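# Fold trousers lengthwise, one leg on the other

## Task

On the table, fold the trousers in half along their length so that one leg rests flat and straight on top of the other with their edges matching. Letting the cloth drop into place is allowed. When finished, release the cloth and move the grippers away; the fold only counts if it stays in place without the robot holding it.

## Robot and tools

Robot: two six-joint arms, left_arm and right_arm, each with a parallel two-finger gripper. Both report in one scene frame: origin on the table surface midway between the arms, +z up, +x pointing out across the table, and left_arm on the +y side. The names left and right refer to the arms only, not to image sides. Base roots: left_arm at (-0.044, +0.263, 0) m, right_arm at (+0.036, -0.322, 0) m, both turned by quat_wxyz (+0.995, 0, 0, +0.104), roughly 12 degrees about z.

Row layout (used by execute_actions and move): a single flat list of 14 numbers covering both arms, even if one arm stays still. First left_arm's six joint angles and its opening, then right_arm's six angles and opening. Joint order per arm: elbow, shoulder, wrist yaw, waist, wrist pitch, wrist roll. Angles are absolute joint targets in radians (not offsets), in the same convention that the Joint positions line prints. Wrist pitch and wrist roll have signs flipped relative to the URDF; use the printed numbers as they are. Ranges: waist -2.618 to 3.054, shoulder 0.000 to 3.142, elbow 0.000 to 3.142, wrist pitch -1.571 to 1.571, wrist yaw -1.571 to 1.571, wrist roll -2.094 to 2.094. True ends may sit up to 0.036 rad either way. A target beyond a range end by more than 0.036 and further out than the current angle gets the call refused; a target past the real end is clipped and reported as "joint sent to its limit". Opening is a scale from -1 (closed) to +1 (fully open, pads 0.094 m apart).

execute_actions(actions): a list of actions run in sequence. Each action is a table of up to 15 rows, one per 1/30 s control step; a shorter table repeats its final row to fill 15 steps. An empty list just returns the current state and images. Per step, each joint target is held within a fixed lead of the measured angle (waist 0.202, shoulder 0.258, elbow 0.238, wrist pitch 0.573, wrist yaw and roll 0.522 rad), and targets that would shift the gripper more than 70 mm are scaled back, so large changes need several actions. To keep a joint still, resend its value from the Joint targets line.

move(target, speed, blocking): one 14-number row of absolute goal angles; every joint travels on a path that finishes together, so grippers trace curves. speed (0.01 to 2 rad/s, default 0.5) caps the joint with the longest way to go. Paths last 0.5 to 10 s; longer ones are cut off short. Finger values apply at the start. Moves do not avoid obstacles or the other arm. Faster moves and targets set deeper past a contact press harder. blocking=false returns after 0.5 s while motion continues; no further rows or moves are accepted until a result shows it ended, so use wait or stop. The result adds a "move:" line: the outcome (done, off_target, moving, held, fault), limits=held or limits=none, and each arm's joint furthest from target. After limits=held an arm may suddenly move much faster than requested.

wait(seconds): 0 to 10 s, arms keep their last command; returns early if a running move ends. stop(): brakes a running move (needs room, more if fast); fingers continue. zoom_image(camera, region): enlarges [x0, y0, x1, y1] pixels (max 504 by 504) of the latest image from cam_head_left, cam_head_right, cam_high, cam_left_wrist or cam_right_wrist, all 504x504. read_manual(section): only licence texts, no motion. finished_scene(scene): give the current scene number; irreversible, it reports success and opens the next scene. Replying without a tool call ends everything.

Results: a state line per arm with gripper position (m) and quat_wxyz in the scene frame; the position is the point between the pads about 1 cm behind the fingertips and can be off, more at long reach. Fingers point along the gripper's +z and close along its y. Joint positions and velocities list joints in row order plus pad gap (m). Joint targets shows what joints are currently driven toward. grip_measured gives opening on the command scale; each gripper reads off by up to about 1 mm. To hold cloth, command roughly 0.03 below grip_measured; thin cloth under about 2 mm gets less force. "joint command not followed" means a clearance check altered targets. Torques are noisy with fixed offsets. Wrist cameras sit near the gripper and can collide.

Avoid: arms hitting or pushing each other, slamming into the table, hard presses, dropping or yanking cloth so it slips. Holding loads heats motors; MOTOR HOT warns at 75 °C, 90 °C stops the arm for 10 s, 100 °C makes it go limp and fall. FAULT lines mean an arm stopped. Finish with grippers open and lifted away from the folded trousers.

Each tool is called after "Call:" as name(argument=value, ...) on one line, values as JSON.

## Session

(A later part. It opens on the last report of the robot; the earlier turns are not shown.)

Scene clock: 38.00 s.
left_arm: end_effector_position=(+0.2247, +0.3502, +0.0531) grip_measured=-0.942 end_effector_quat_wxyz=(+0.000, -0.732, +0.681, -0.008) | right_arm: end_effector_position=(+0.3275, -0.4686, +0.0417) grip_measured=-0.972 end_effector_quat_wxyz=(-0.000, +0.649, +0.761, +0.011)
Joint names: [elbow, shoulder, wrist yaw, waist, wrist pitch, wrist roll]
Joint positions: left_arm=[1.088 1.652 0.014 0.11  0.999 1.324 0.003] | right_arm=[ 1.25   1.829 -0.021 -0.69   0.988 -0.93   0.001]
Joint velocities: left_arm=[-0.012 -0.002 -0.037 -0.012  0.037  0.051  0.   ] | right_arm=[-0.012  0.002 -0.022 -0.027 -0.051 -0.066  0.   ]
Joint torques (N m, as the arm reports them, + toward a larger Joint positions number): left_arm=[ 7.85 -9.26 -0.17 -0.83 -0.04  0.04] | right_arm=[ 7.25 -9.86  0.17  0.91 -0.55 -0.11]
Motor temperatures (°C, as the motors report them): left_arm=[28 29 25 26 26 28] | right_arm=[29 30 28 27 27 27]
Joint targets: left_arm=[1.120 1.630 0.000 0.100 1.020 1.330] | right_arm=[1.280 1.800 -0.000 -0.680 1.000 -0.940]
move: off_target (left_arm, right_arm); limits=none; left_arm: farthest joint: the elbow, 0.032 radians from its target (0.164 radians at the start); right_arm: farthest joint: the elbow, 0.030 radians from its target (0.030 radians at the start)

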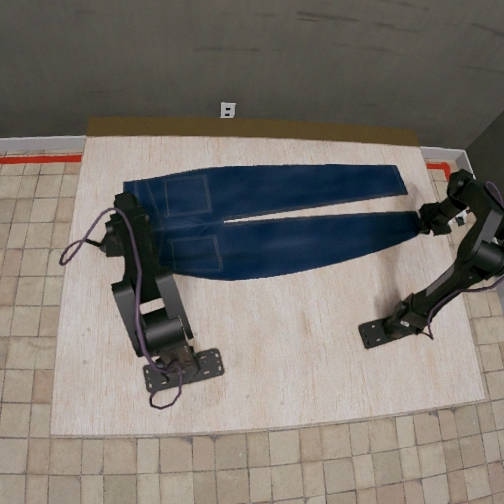

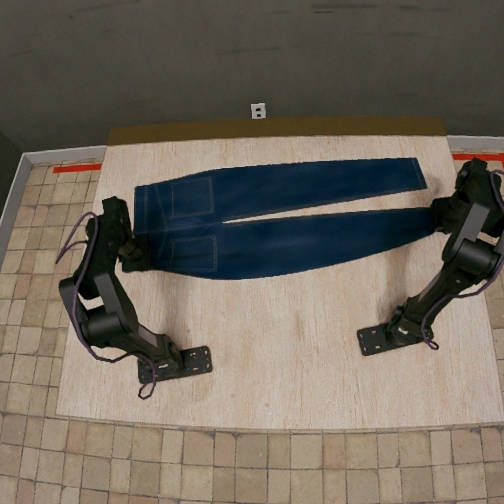

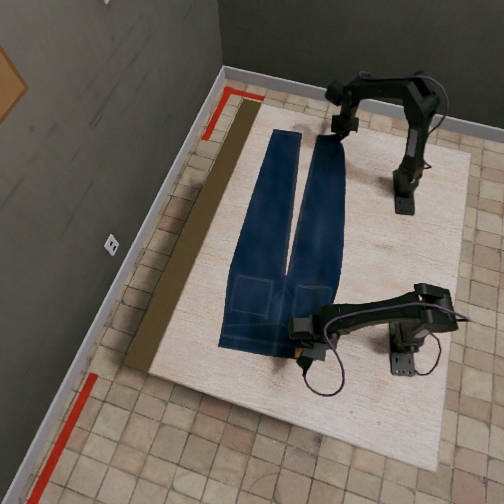

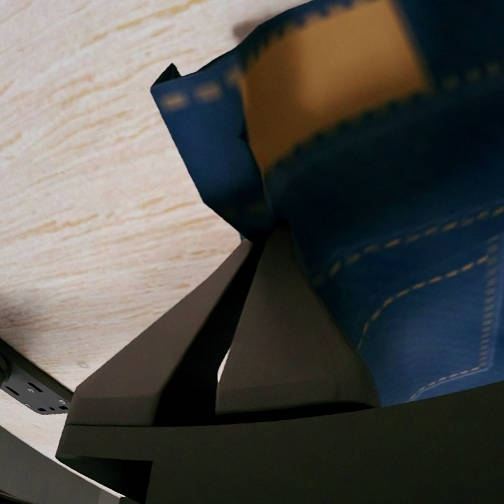

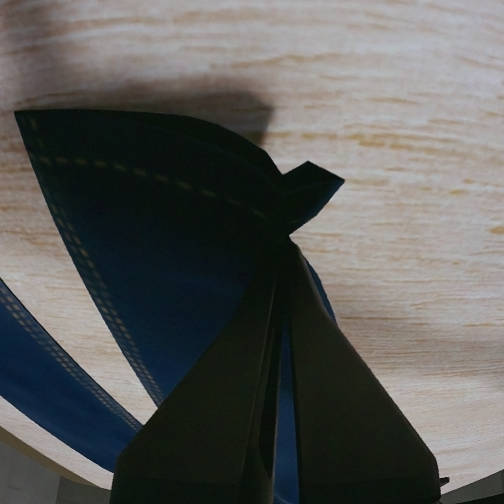

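Call:
move(target=[1.745,1.85,0,0.066,1.25,1.4,-1,1.92,2.0,0,-0.535,1.27,-1.12,-1], speed=0.35)

Scene clock: 43.07 s.
left_arm: end_effector_position=(+0.3326, +0.3667, +0.1554) grip_measured=-0.942 end_effector_quat_wxyz=(+0.075, -0.738, +0.667, -0.065) | right_arm: end_effector_position=(+0.4426, -0.4530, +0.1487) grip_measured=-0.972 end_effector_quat_wxyz=(+0.083, +0.655, +0.749, +0.054)
Joint names: [elbow, shoulder, wrist yaw, waist, wrist pitch, wrist roll]
Joint positions: left_arm=[1.709 1.845 0.031 0.071 1.239 1.394 0.003] | right_arm=[ 1.887  1.995 -0.037 -0.538  1.267 -1.11   0.001]
Joint velocities: left_arm=[ 0.007 -0.027 -0.007 -0.007  0.081  0.037 -0.002] | right_arm=[ 0.002 -0.017 -0.007 -0.002  0.037  0.007 -0.001]
Joint torques (N m, as the arm reports them, + toward a larger Joint positions number): left_arm=[ 8.59 -9.42 -0.37 -0.43 -0.5   0.03] | right_arm=[ 7.89 -9.31  0.31  0.3  -0.97 -0.09]
Motor temperatures (°C, as the motors report them): left_arm=[28 30 25 26 26 28] | right_arm=[30 31 28 27 27 27]
Joint targets: left_arm=[1.745 1.850 -0.000 0.066 1.250 1.400] | right_arm=[1.920 2.000 -0.000 -0.535 1.270 -1.120]
move: off_target (left_arm, right_arm); limits=none; left_arm: farthest joint: the elbow, 0.036 radians from its target (0.657 radians at the start); right_arm: farthest joint: the wrist yaw, 0.037 radians from its target (0.021 radians at the start)

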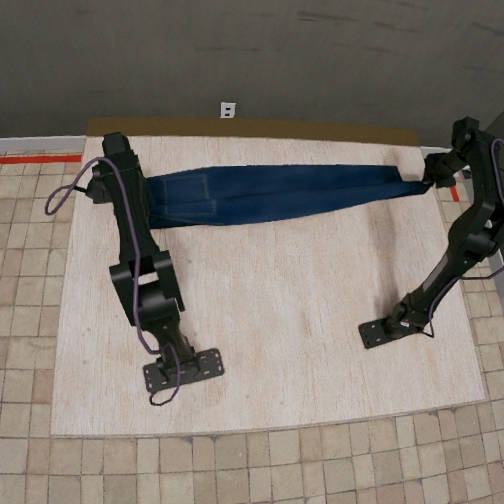

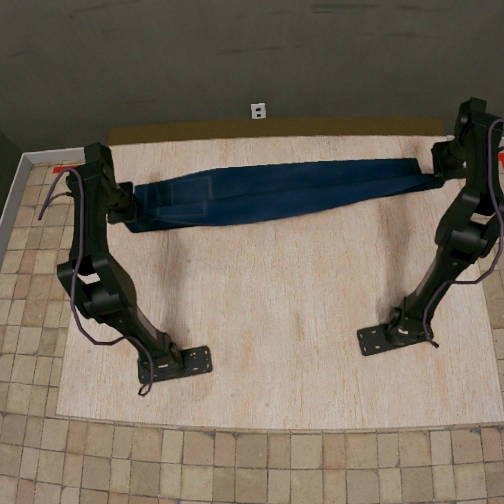

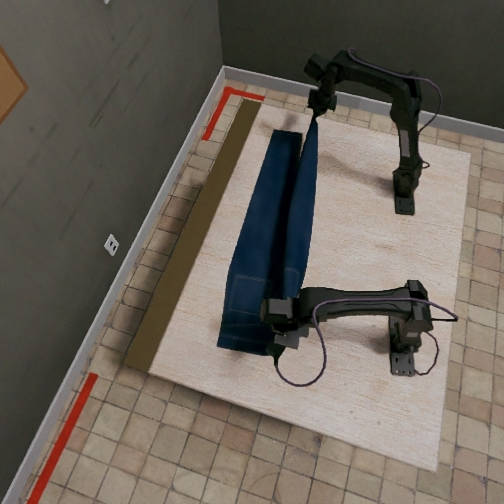

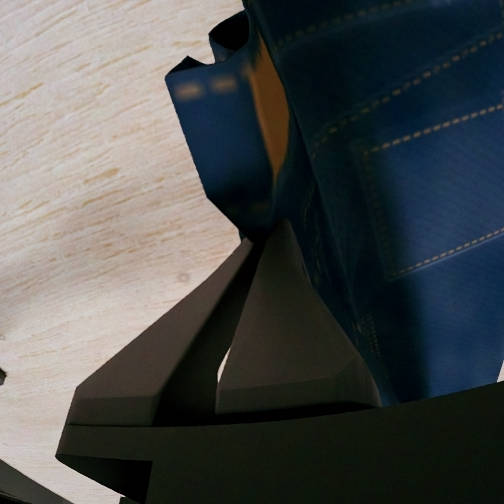

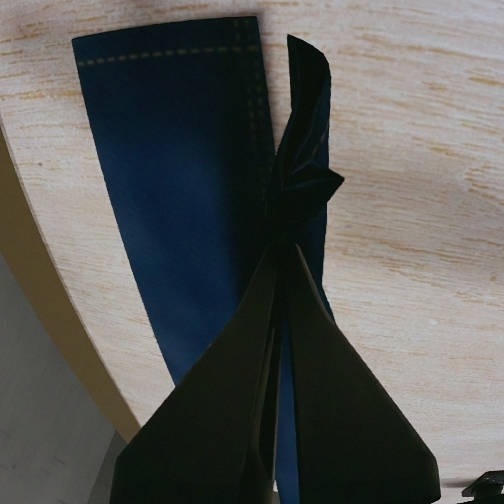

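Call:
move(target=[2.02,2.26,0,0.04,0.96,1.7,-1,2.165,2.355,0,-0.45,1.0,-1.5,-1], speed=0.5)

Call:
zoom_image(camera="cam_head_left", region=[80,100,460,280])

Scene clock: 48.30 s.
left_arm: end_effector_position=(+0.4549, +0.3855, +0.0693) grip_measured=-0.942 end_effector_quat_wxyz=(-0.098, +0.816, -0.560, +0.110) | right_arm: end_effector_position=(+0.5563, -0.4413, +0.0652) grip_measured=-0.972 end_effector_quat_wxyz=(+0.108, +0.751, +0.643, +0.102)
Joint names: [elbow, shoulder, wrist yaw, waist, wrist pitch, wrist roll]
Joint positions: left_arm=[1.979 2.272 0.037 0.043 0.985 1.693 0.003] | right_arm=[ 2.127  2.368 -0.04  -0.449  1.033 -1.489  0.001]
Joint velocities: left_arm=[ 0.002  0.012 -0.037 -0.007  0.037 -0.007 -0.001] | right_arm=[-0.007  0.012 -0.007 -0.002 -0.051 -0.007  0.   ]
Joint torques (N m, as the arm reports them, + toward a larger Joint positions number): left_arm=[  9.15 -14.91  -0.45  -0.29  -1.03   0.03] | right_arm=[  8.37 -13.57   0.35  -0.06  -1.47  -0.12]
Motor temperatures (°C, as the motors report them): left_arm=[28 30 26 26 26 28] | right_arm=[30 31 28 27 27 27]
Joint targets: left_arm=[2.020 2.260 0.000 0.040 0.960 1.700] | right_arm=[2.165 2.355 0.000 -0.450 1.000 -1.500]
move: off_target (left_arm, right_arm); limits=none; left_arm: farthest joint: the elbow, 0.041 radians from its target (0.311 radians at the start); right_arm: farthest joint: the wrist yaw, 0.040 radians from its target (0.036 radians at the start)

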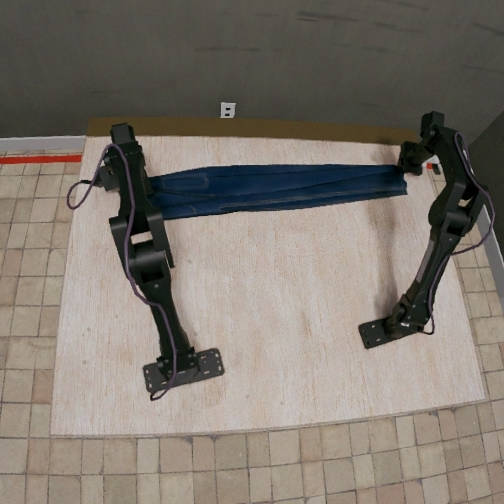

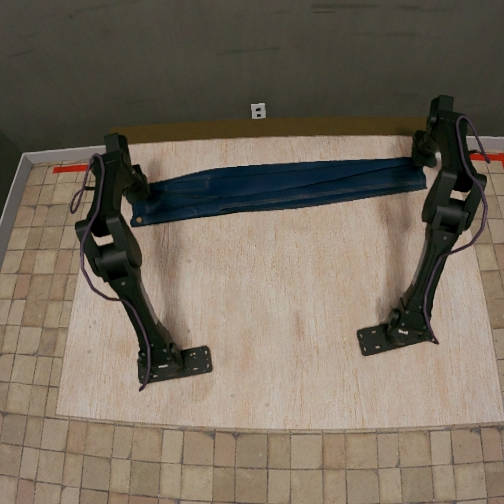

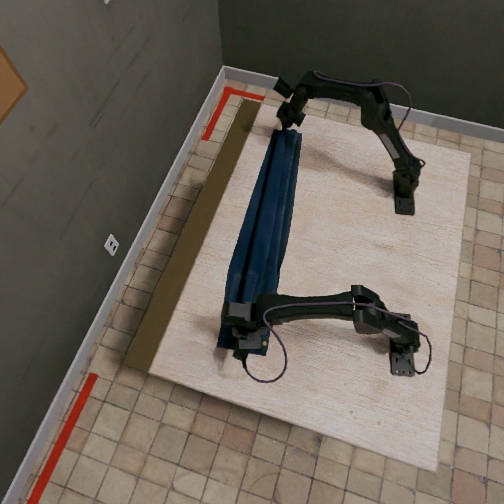

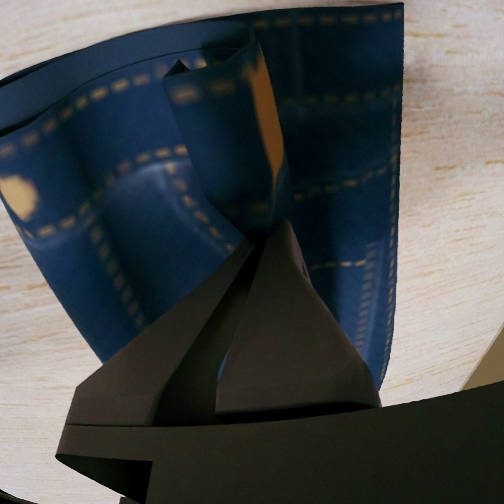

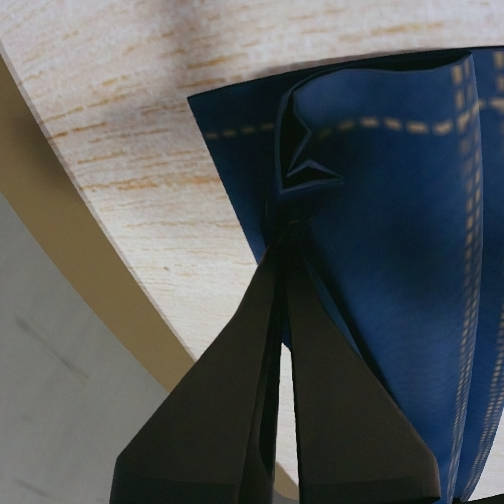

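Region (80, 100, 460, 280) of cam_head_left's 504x504 image, scaled by 1.326, with more detail than that image has; it fills the top 239 rows of this view, and the rest is white.

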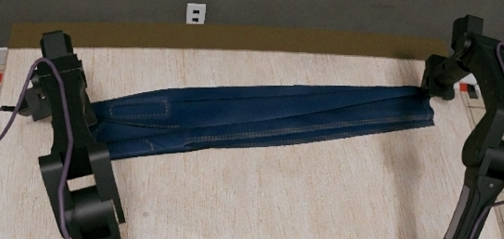

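Call:
move(target=[2.02,2.335,0,0.06,0.92,1.5,-1,2.165,2.415,0,-0.445,0.97,-1.35,-1], speed=0.25)

Call:
move(target=[2.02,2.335,0,0.06,0.92,1.5,0.2,2.165,2.415,0,-0.445,0.97,-1.35,0.2])

Call:
move(target=[2.02,2.1,0,0.06,0.92,1.5,0.2,2.165,2.2,0,-0.445,0.97,-1.35,0.2])

Call:
move(target=[1.0,1.3,0,0.5,1.0,1.5,0.2,1.0,1.3,0,-0.8,1.0,-1.35,0.2], speed=1)

Call:
zoom_image(camera="cam_head_left", region=[100,130,440,260])

Call:
zoom_image(camera="cam_high", region=[150,110,400,380])

Scene clock: 53.87 s.
left_arm: end_effector_position=(+0.4614, +0.3872, +0.0415) grip_measured=-0.942 end_effector_quat_wxyz=(-0.100, +0.762, -0.633, +0.095) | right_arm: end_effector_position=(+0.5615, -0.4424, +0.0431) grip_measured=-0.972 end_effector_quat_wxyz=(+0.109, +0.710, +0.690, +0.092)
Joint names: [elbow, shoulder, wrist yaw, waist, wrist pitch, wrist roll]
Joint positions: left_arm=[1.979 2.334 0.036 0.043 0.941 1.509 0.003] | right_arm=[ 2.127  2.416 -0.041 -0.449  0.998 -1.363  0.001]
Joint velocities: left_arm=[-0.017 -0.017 -0.081 -0.022 -0.007 -0.051  0.   ] | right_arm=[-0.012  0.022 -0.051 -0.002  0.037  0.007 -0.   ]
Joint torques (N m, as the arm reports them, + toward a larger Joint positions number): left_arm=[  9.15 -14.25  -0.45   1.44  -0.96  -0.1 ] | right_arm=[  8.46 -12.92   0.36   0.36  -1.39   0.11]
Motor temperatures (°C, as the motors report them): left_arm=[29 32 26 26 26 28] | right_arm=[31 33 28 27 28 27]
Joint targets: left_arm=[2.020 2.335 -0.000 0.060 0.920 1.500] | right_arm=[2.165 2.415 -0.000 -0.445 0.970 -1.350]
move: off_target (left_arm, right_arm); limits=none; left_arm: farthest joint: the elbow, 0.041 radians from its target (0.041 radians at the start); right_arm: farthest joint: the wrist yaw, 0.041 radians from its target (0.040 radians at the start)

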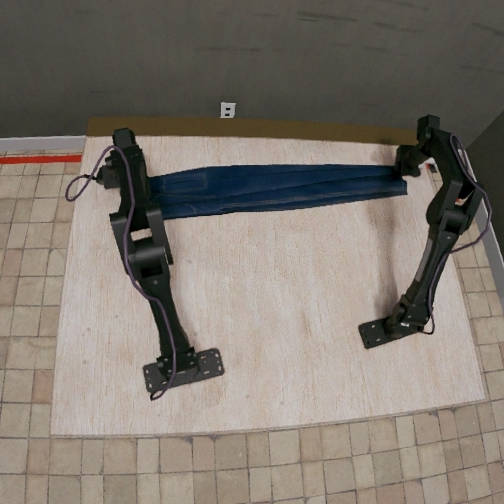

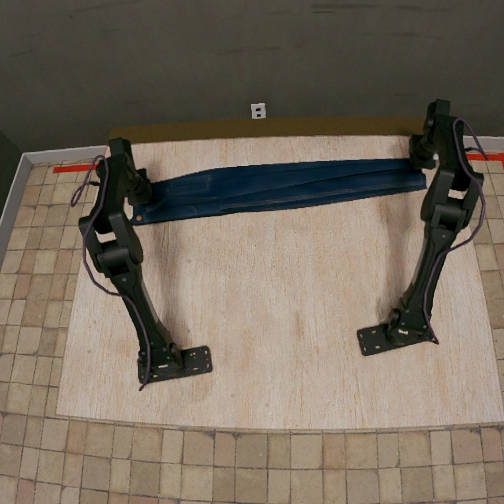

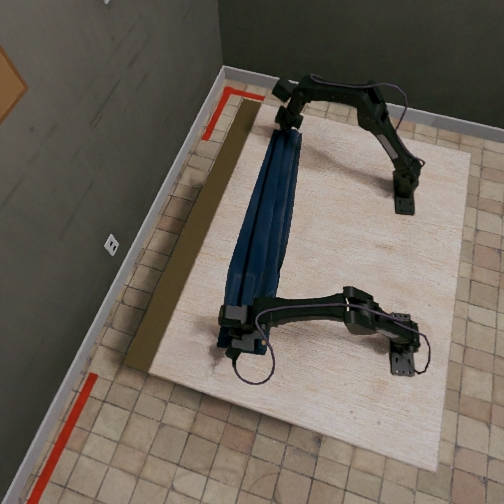

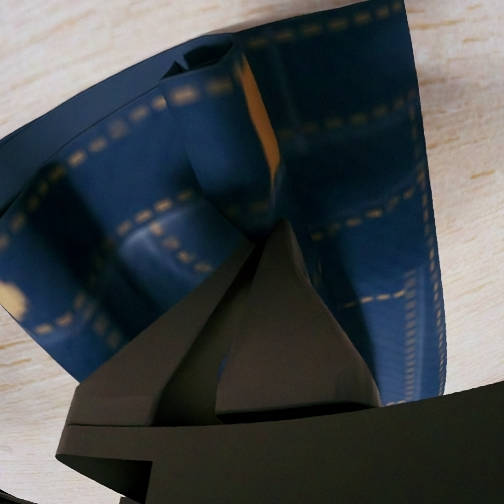

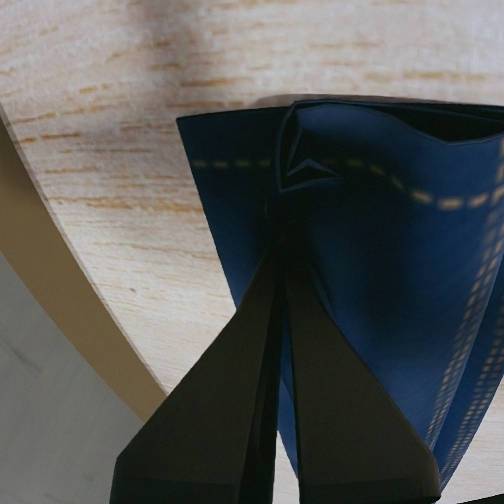

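Scene clock: 54.77 s.
left_arm: end_effector_position=(+0.4605, +0.3940, +0.0416) grip_measured=+0.198 end_effector_quat_wxyz=(-0.108, +0.765, -0.629, +0.088) | right_arm: end_effector_position=(+0.5630, -0.4472, +0.0438) grip_measured=+0.197 end_effector_quat_wxyz=(+0.120, +0.710, +0.688, +0.085)
Joint names: [elbow, shoulder, wrist yaw, waist, wrist pitch, wrist roll]
Joint positions: left_arm=[1.979 2.334 0.016 0.049 0.937 1.509 0.056] | right_arm=[ 2.127  2.416 -0.017 -0.449  0.987 -1.363  0.056]
Joint velocities: left_arm=[-0.007 -0.002  0.007 -0.002  0.022 -0.066 -0.001] | right_arm=[-0.007 -0.012 -0.037 -0.007 -0.022 -0.007 -0.   ]
Joint torques (N m, as the arm reports them, + toward a larger Joint positions number): left_arm=[  9.17 -14.27  -0.2    0.85  -0.93  -0.11] | right_arm=[  8.49 -12.96   0.14   0.4   -1.32   0.13]
Motor temperatures (°C, as the motors report them): left_arm=[29 32 26 26 26 28] | right_arm=[31 33 28 27 28 27]
Joint targets: left_arm=[2.020 2.335 0.000 0.060 0.920 1.500] | right_arm=[2.165 2.415 0.000 -0.445 0.970 -1.350]
move: off_target (left_arm, right_arm); limits=none; left_arm: farthest joint: the elbow, 0.041 radians from its target (0.041 radians at the start); right_arm: farthest joint: the elbow, 0.038 radians from its target (0.038 radians at the start)

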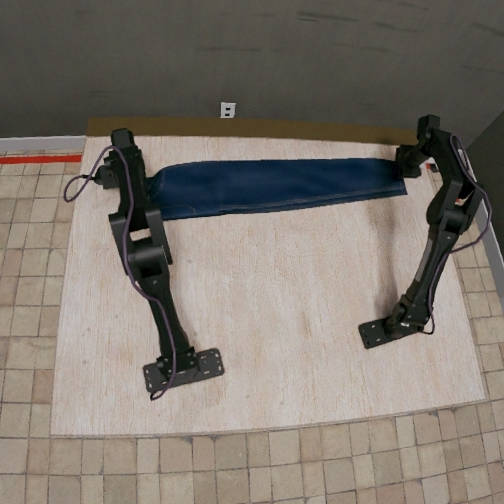

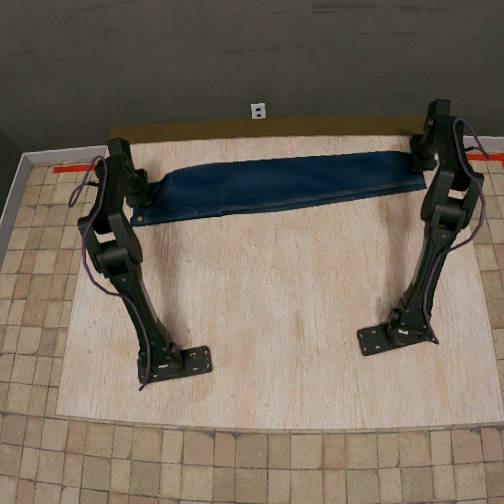

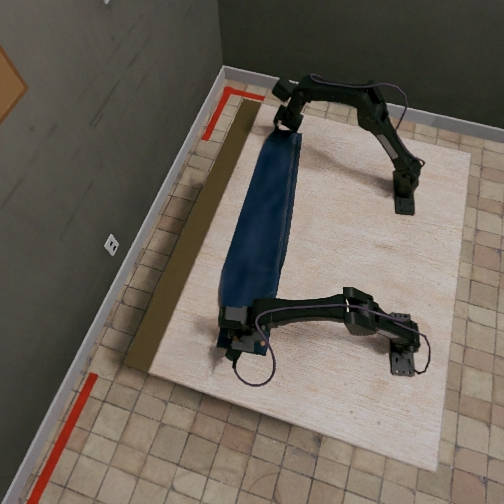

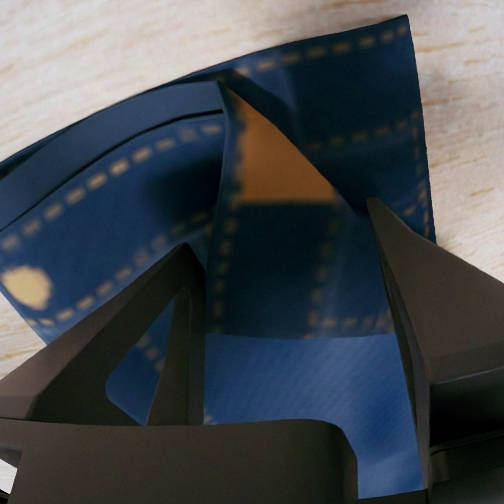

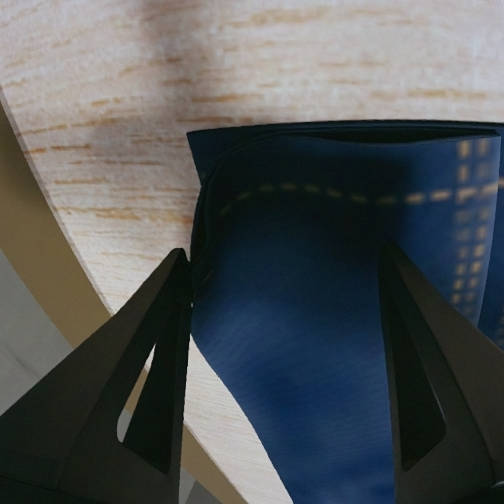

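Scene clock: 55.70 s.
left_arm: end_effector_position=(+0.4708, +0.3970, +0.1671) grip_measured=+0.198 end_effector_quat_wxyz=(-0.212, +0.743, -0.613, +0.162) | right_arm: end_effector_position=(+0.5726, -0.4500, +0.1612) grip_measured=+0.197 end_effector_quat_wxyz=(+0.219, +0.692, +0.672, +0.146)
Joint names: [elbow, shoulder, wrist yaw, waist, wrist pitch, wrist roll]
Joint positions: left_arm=[1.999 2.104 0.015 0.049 0.926 1.509 0.056] | right_arm=[ 2.146  2.208 -0.014 -0.449  0.977 -1.363  0.056]
Joint velocities: left_arm=[ 0.007  0.002  0.007 -0.002 -0.007  0.007 -0.001] | right_arm=[ 0.012  0.022 -0.051 -0.022 -0.037  0.007 -0.001]
Joint torques (N m, as the arm reports them, + toward a larger Joint positions number): left_arm=[  8.06 -13.21  -0.17   0.92  -1.25  -0.11] | right_arm=[  7.15 -12.37   0.11   0.37  -1.59   0.14]
Motor temperatures (°C, as the motors report them): left_arm=[29 32 26 26 26 28] | right_arm=[31 34 28 27 28 27]
Joint targets: left_arm=[2.020 2.100 0.000 0.060 0.920 1.500] | right_arm=[2.165 2.200 0.000 -0.445 0.970 -1.350]
move: off_target (left_arm); limits=none; left_arm: farthest joint: the elbow, 0.021 radians from its target (0.041 radians at the start); right_arm: farthest joint: the elbow, 0.019 radians from its target (0.038 radians at the start)

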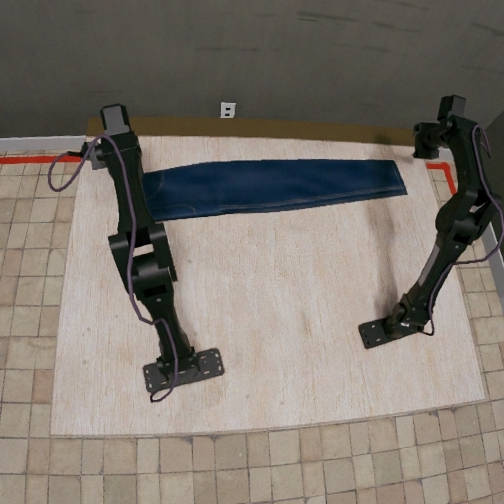

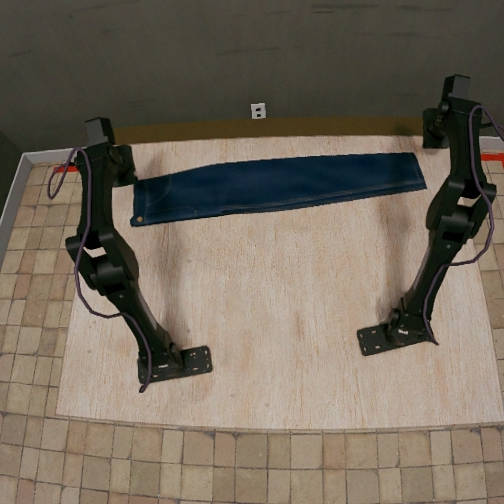

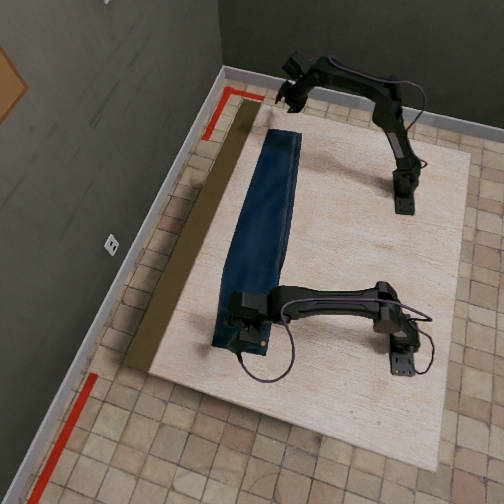

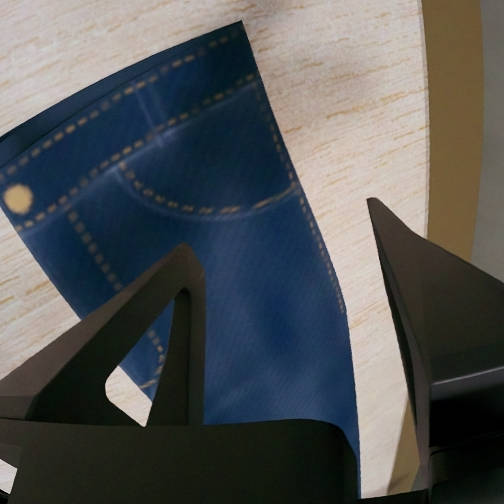

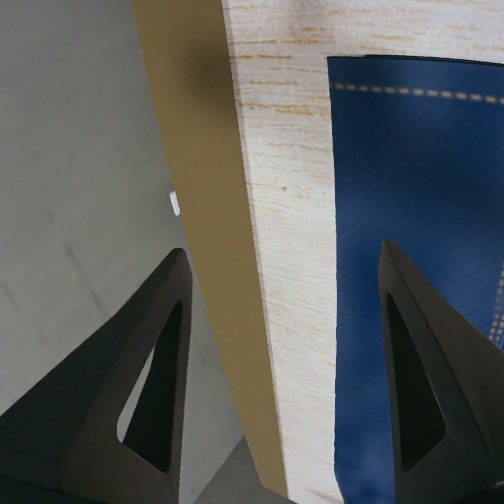

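Scene clock: 57.33 s.
left_arm: end_effector_position=(+0.1659, +0.4374, +0.1176) grip_measured=+0.198 end_effector_quat_wxyz=(-0.121, +0.884, -0.447, +0.059) | right_arm: end_effector_position=(+0.2640, -0.4673, +0.1156) grip_measured=+0.197 end_effector_quat_wxyz=(+0.116, +0.819, +0.559, +0.055)
Joint names: [elbow, shoulder, wrist yaw, waist, wrist pitch, wrist roll]
Joint positions: left_arm=[1.013 1.322 0.013 0.489 0.991 1.509 0.056] | right_arm=[ 1.01   1.325 -0.013 -0.79   0.999 -1.363  0.056]
Joint velocities: left_arm=[ 0.007 -0.002 -0.037 -0.007  0.037 -0.007  0.001] | right_arm=[ 0.012 -0.002  0.007 -0.002  0.007  0.007 -0.   ]
Joint torques (N m, as the arm reports them, + toward a larger Joint positions number): left_arm=[ 5.31 -6.63 -0.16  0.91 -0.67 -0.1 ] | right_arm=[ 4.89 -5.83  0.09 -0.92 -1.14  0.13]
Motor temperatures (°C, as the motors report them): left_arm=[29 32 26 26 26 28] | right_arm=[30 34 28 27 28 27]
Joint targets: left_arm=[1.000 1.300 -0.000 0.500 1.000 1.500] | right_arm=[1.000 1.300 -0.000 -0.800 1.000 -1.350]
move: off_target (left_arm, right_arm); limits=none; left_arm: farthest joint: the shoulder, 0.022 radians from its target (0.804 radians at the start); right_arm: farthest joint: the shoulder, 0.025 radians from its target (0.908 radians at the start)

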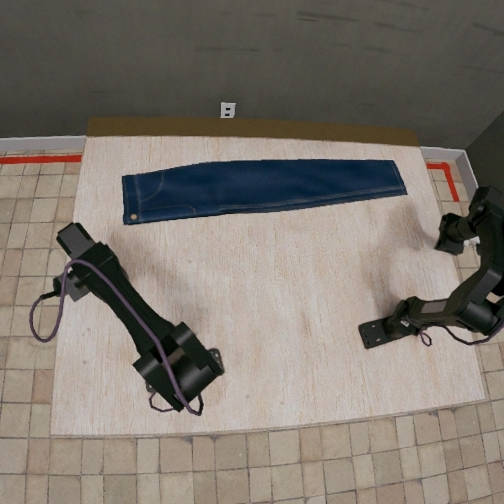

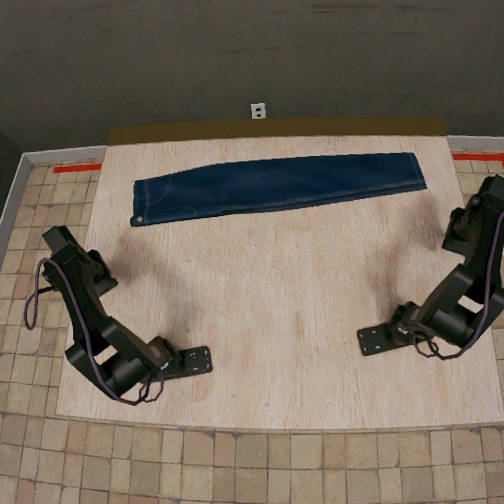

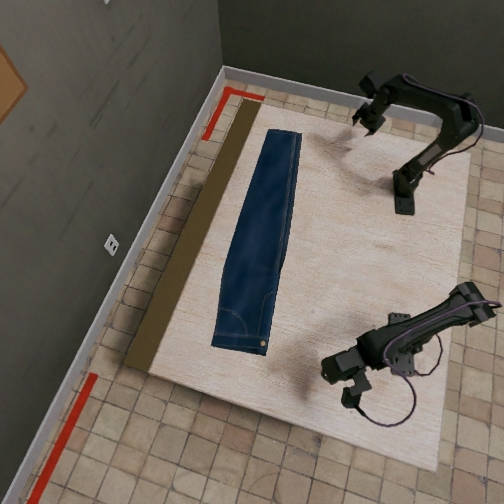

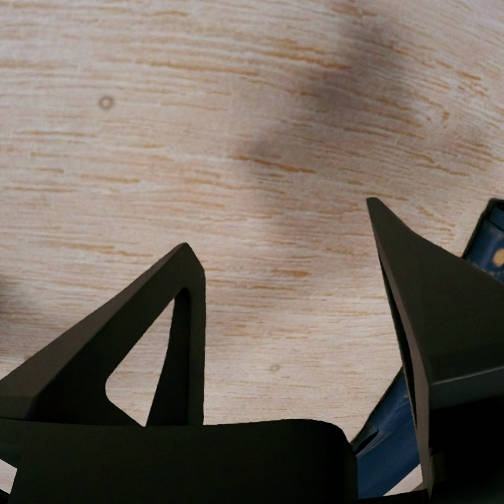

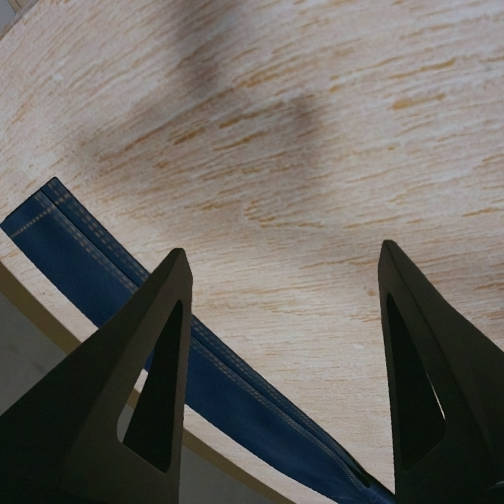

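Region (100, 130, 440, 260) of cam_head_left's 504x504 image, scaled by 1.482, with more detail than that image has; it fills the top 193 rows of this view, and the rest is white.

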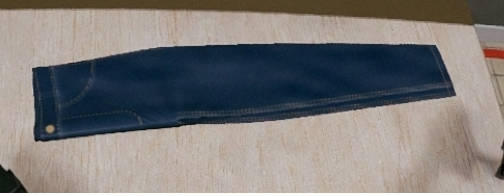

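Region (150, 110, 400, 380) of cam_high's 504x504 image, scaled by 1.867, with more detail than that image has; it fills the left 467 columns of this view, and the rest is white.

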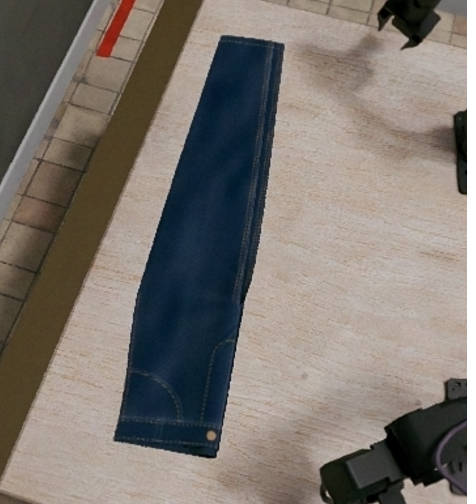

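Call:
move(target=[1.98,2.37,0,0.0,0.54,0,-0.1,1.835,2.29,0,-0.39,0.48,0,-0.1], speed=1)

Scene clock: 62.20 s.
left_arm: end_effector_position=(+0.5350, +0.3848, +0.0411) grip_measured=-0.098 end_effector_quat_wxyz=(+0.279, -0.101, +0.955, +0.025) | right_arm: end_effector_position=(+0.5987, -0.4240, +0.0390) grip_measured=-0.097 end_effector_quat_wxyz=(+0.276, +0.093, +0.956, -0.020)
Joint names: [elbow, shoulder, wrist yaw, waist, wrist pitch, wrist roll]
Joint positions: left_arm=[ 1.938  2.379  0.006 -0.001  0.562  0.006  0.042] | right_arm=[ 1.797  2.301 -0.008 -0.392  0.506 -0.012  0.042]
Joint velocities: left_arm=[-0.012 -0.012  0.022 -0.002  0.051 -0.051 -0.001] | right_arm=[-0.012 -0.017  0.051 -0.017 -0.022  0.007 -0.   ]
Joint torques (N m, as the arm reports them, + toward a larger Joint positions number): left_arm=[  9.57 -15.87  -0.08  -0.02  -1.44  -0.09] | right_arm=[  8.69 -13.19   0.04   0.2   -1.81   0.09]
Motor temperatures (°C, as the motors report them): left_arm=[29 32 26 26 26 28] | right_arm=[30 33 28 27 28 27]
Joint targets: left_arm=[1.980 2.370 0.000 -0.000 0.540 0.000] | right_arm=[1.835 2.290 -0.000 -0.390 0.480 -0.000]
move: off_target (left_arm, right_arm); limits=none; left_arm: farthest joint: the elbow, 0.042 radians from its target (0.967 radians at the start); right_arm: farthest joint: the elbow, 0.038 radians from its target (0.825 radians at the start)

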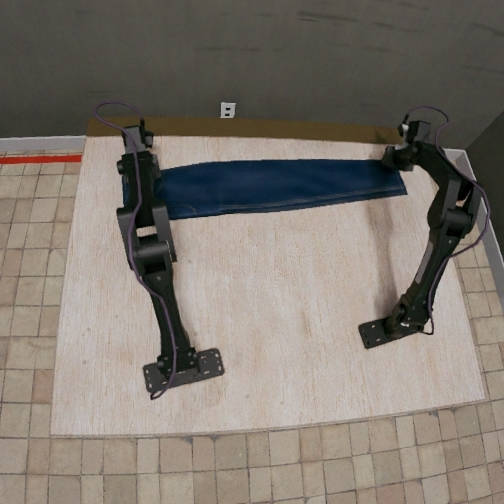

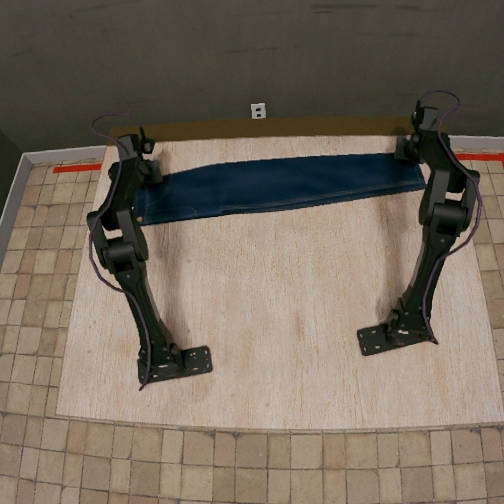

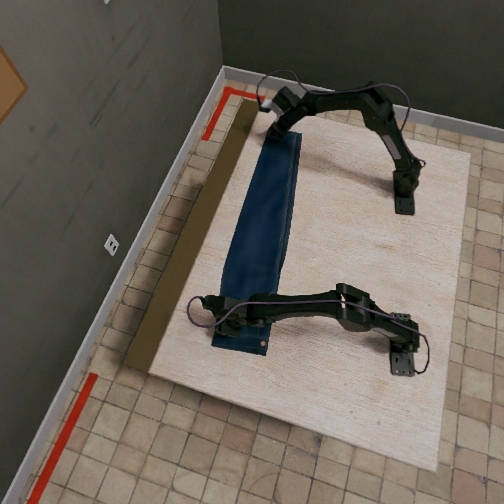

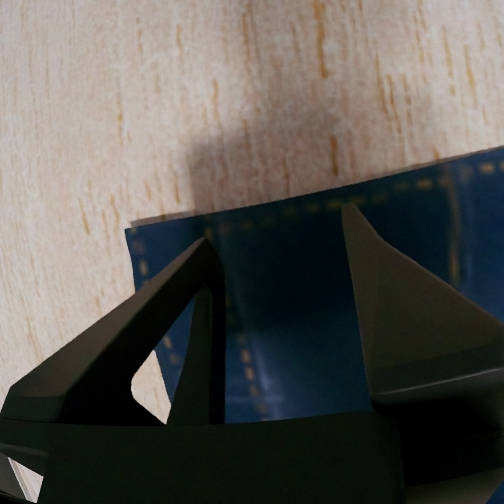

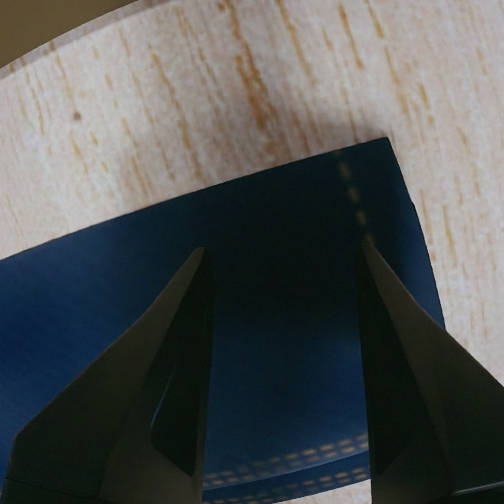

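Call:
move(target=[1.98,2.435,0,0.0,0.55,0,-0.1,1.835,2.375,0,-0.39,0.40,0.12,-0.1], speed=0.15)

Scene clock: 65.50 s.
left_arm: end_effector_position=(+0.5344, +0.3848, +0.0193) grip_measured=-0.098 end_effector_quat_wxyz=(+0.263, -0.102, +0.959, +0.024) | right_arm: end_effector_position=(+0.6148, -0.4270, +0.0206) grip_measured=-0.097 end_effector_quat_wxyz=(+0.293, +0.035, +0.955, -0.039)
Joint names: [elbow, shoulder, wrist yaw, waist, wrist pitch, wrist roll]
Joint positions: left_arm=[ 1.949  2.425  0.006 -0.001  0.559  0.005  0.042] | right_arm=[ 1.808  2.363 -0.008 -0.392  0.416  0.108  0.042]
Joint velocities: left_arm=[-0.022 -0.002  0.081  0.007 -0.007 -0.007  0.001] | right_arm=[ 0.002  0.007  0.037  0.007  0.007  0.037 -0.001]
Joint torques (N m, as the arm reports them, + toward a larger Joint positions number): left_arm=[  8.69 -14.49  -0.08   0.1   -1.26  -0.07] | right_arm=[  7.89 -11.94   0.04   0.16  -1.77   0.1 ]
Motor temperatures (°C, as the motors report them): left_arm=[29 33 26 26 27 28] | right_arm=[31 34 28 27 29 27]
Joint targets: left_arm=[1.980 2.435 -0.000 -0.000 0.550 0.000] | right_arm=[1.835 2.375 -0.000 -0.390 0.400 0.120]
move: off_target (left_arm, right_arm); limits=none; left_arm: farthest joint: the elbow, 0.031 radians from its target (0.042 radians at the start); right_arm: farthest joint: the elbow, 0.027 radians from its target (0.038 radians at the start)

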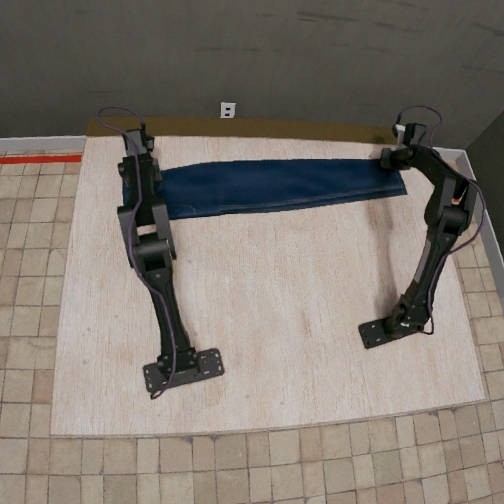

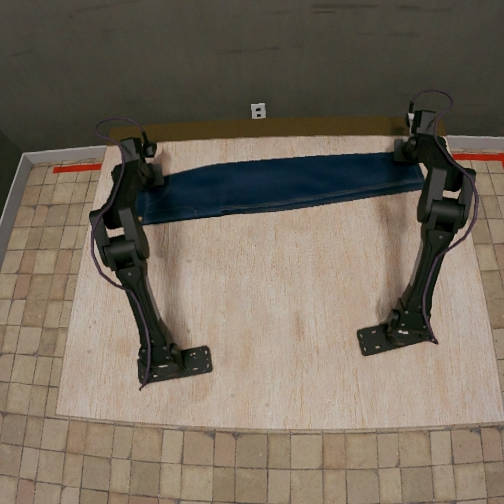

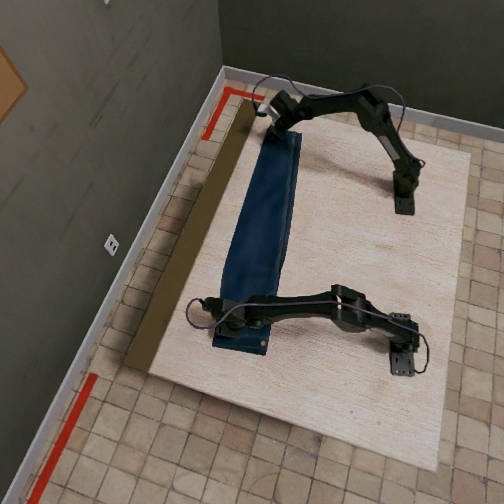

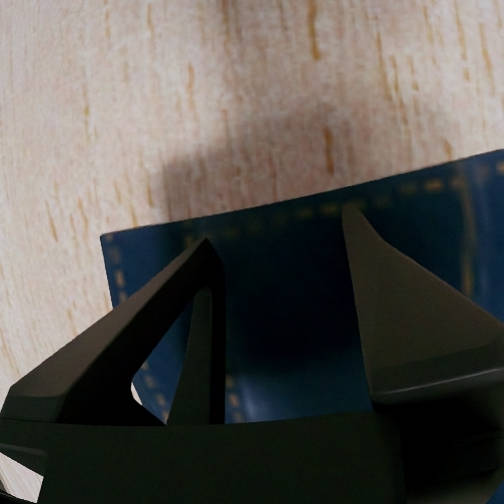

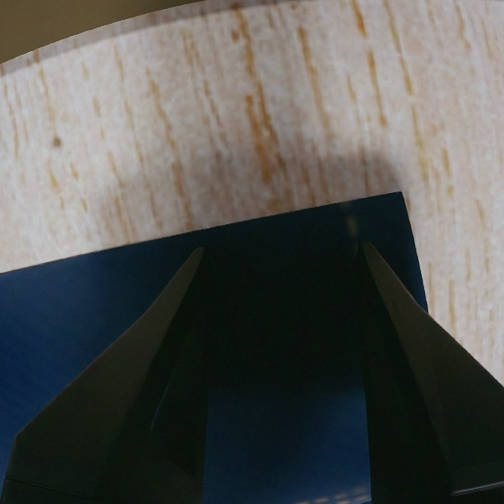

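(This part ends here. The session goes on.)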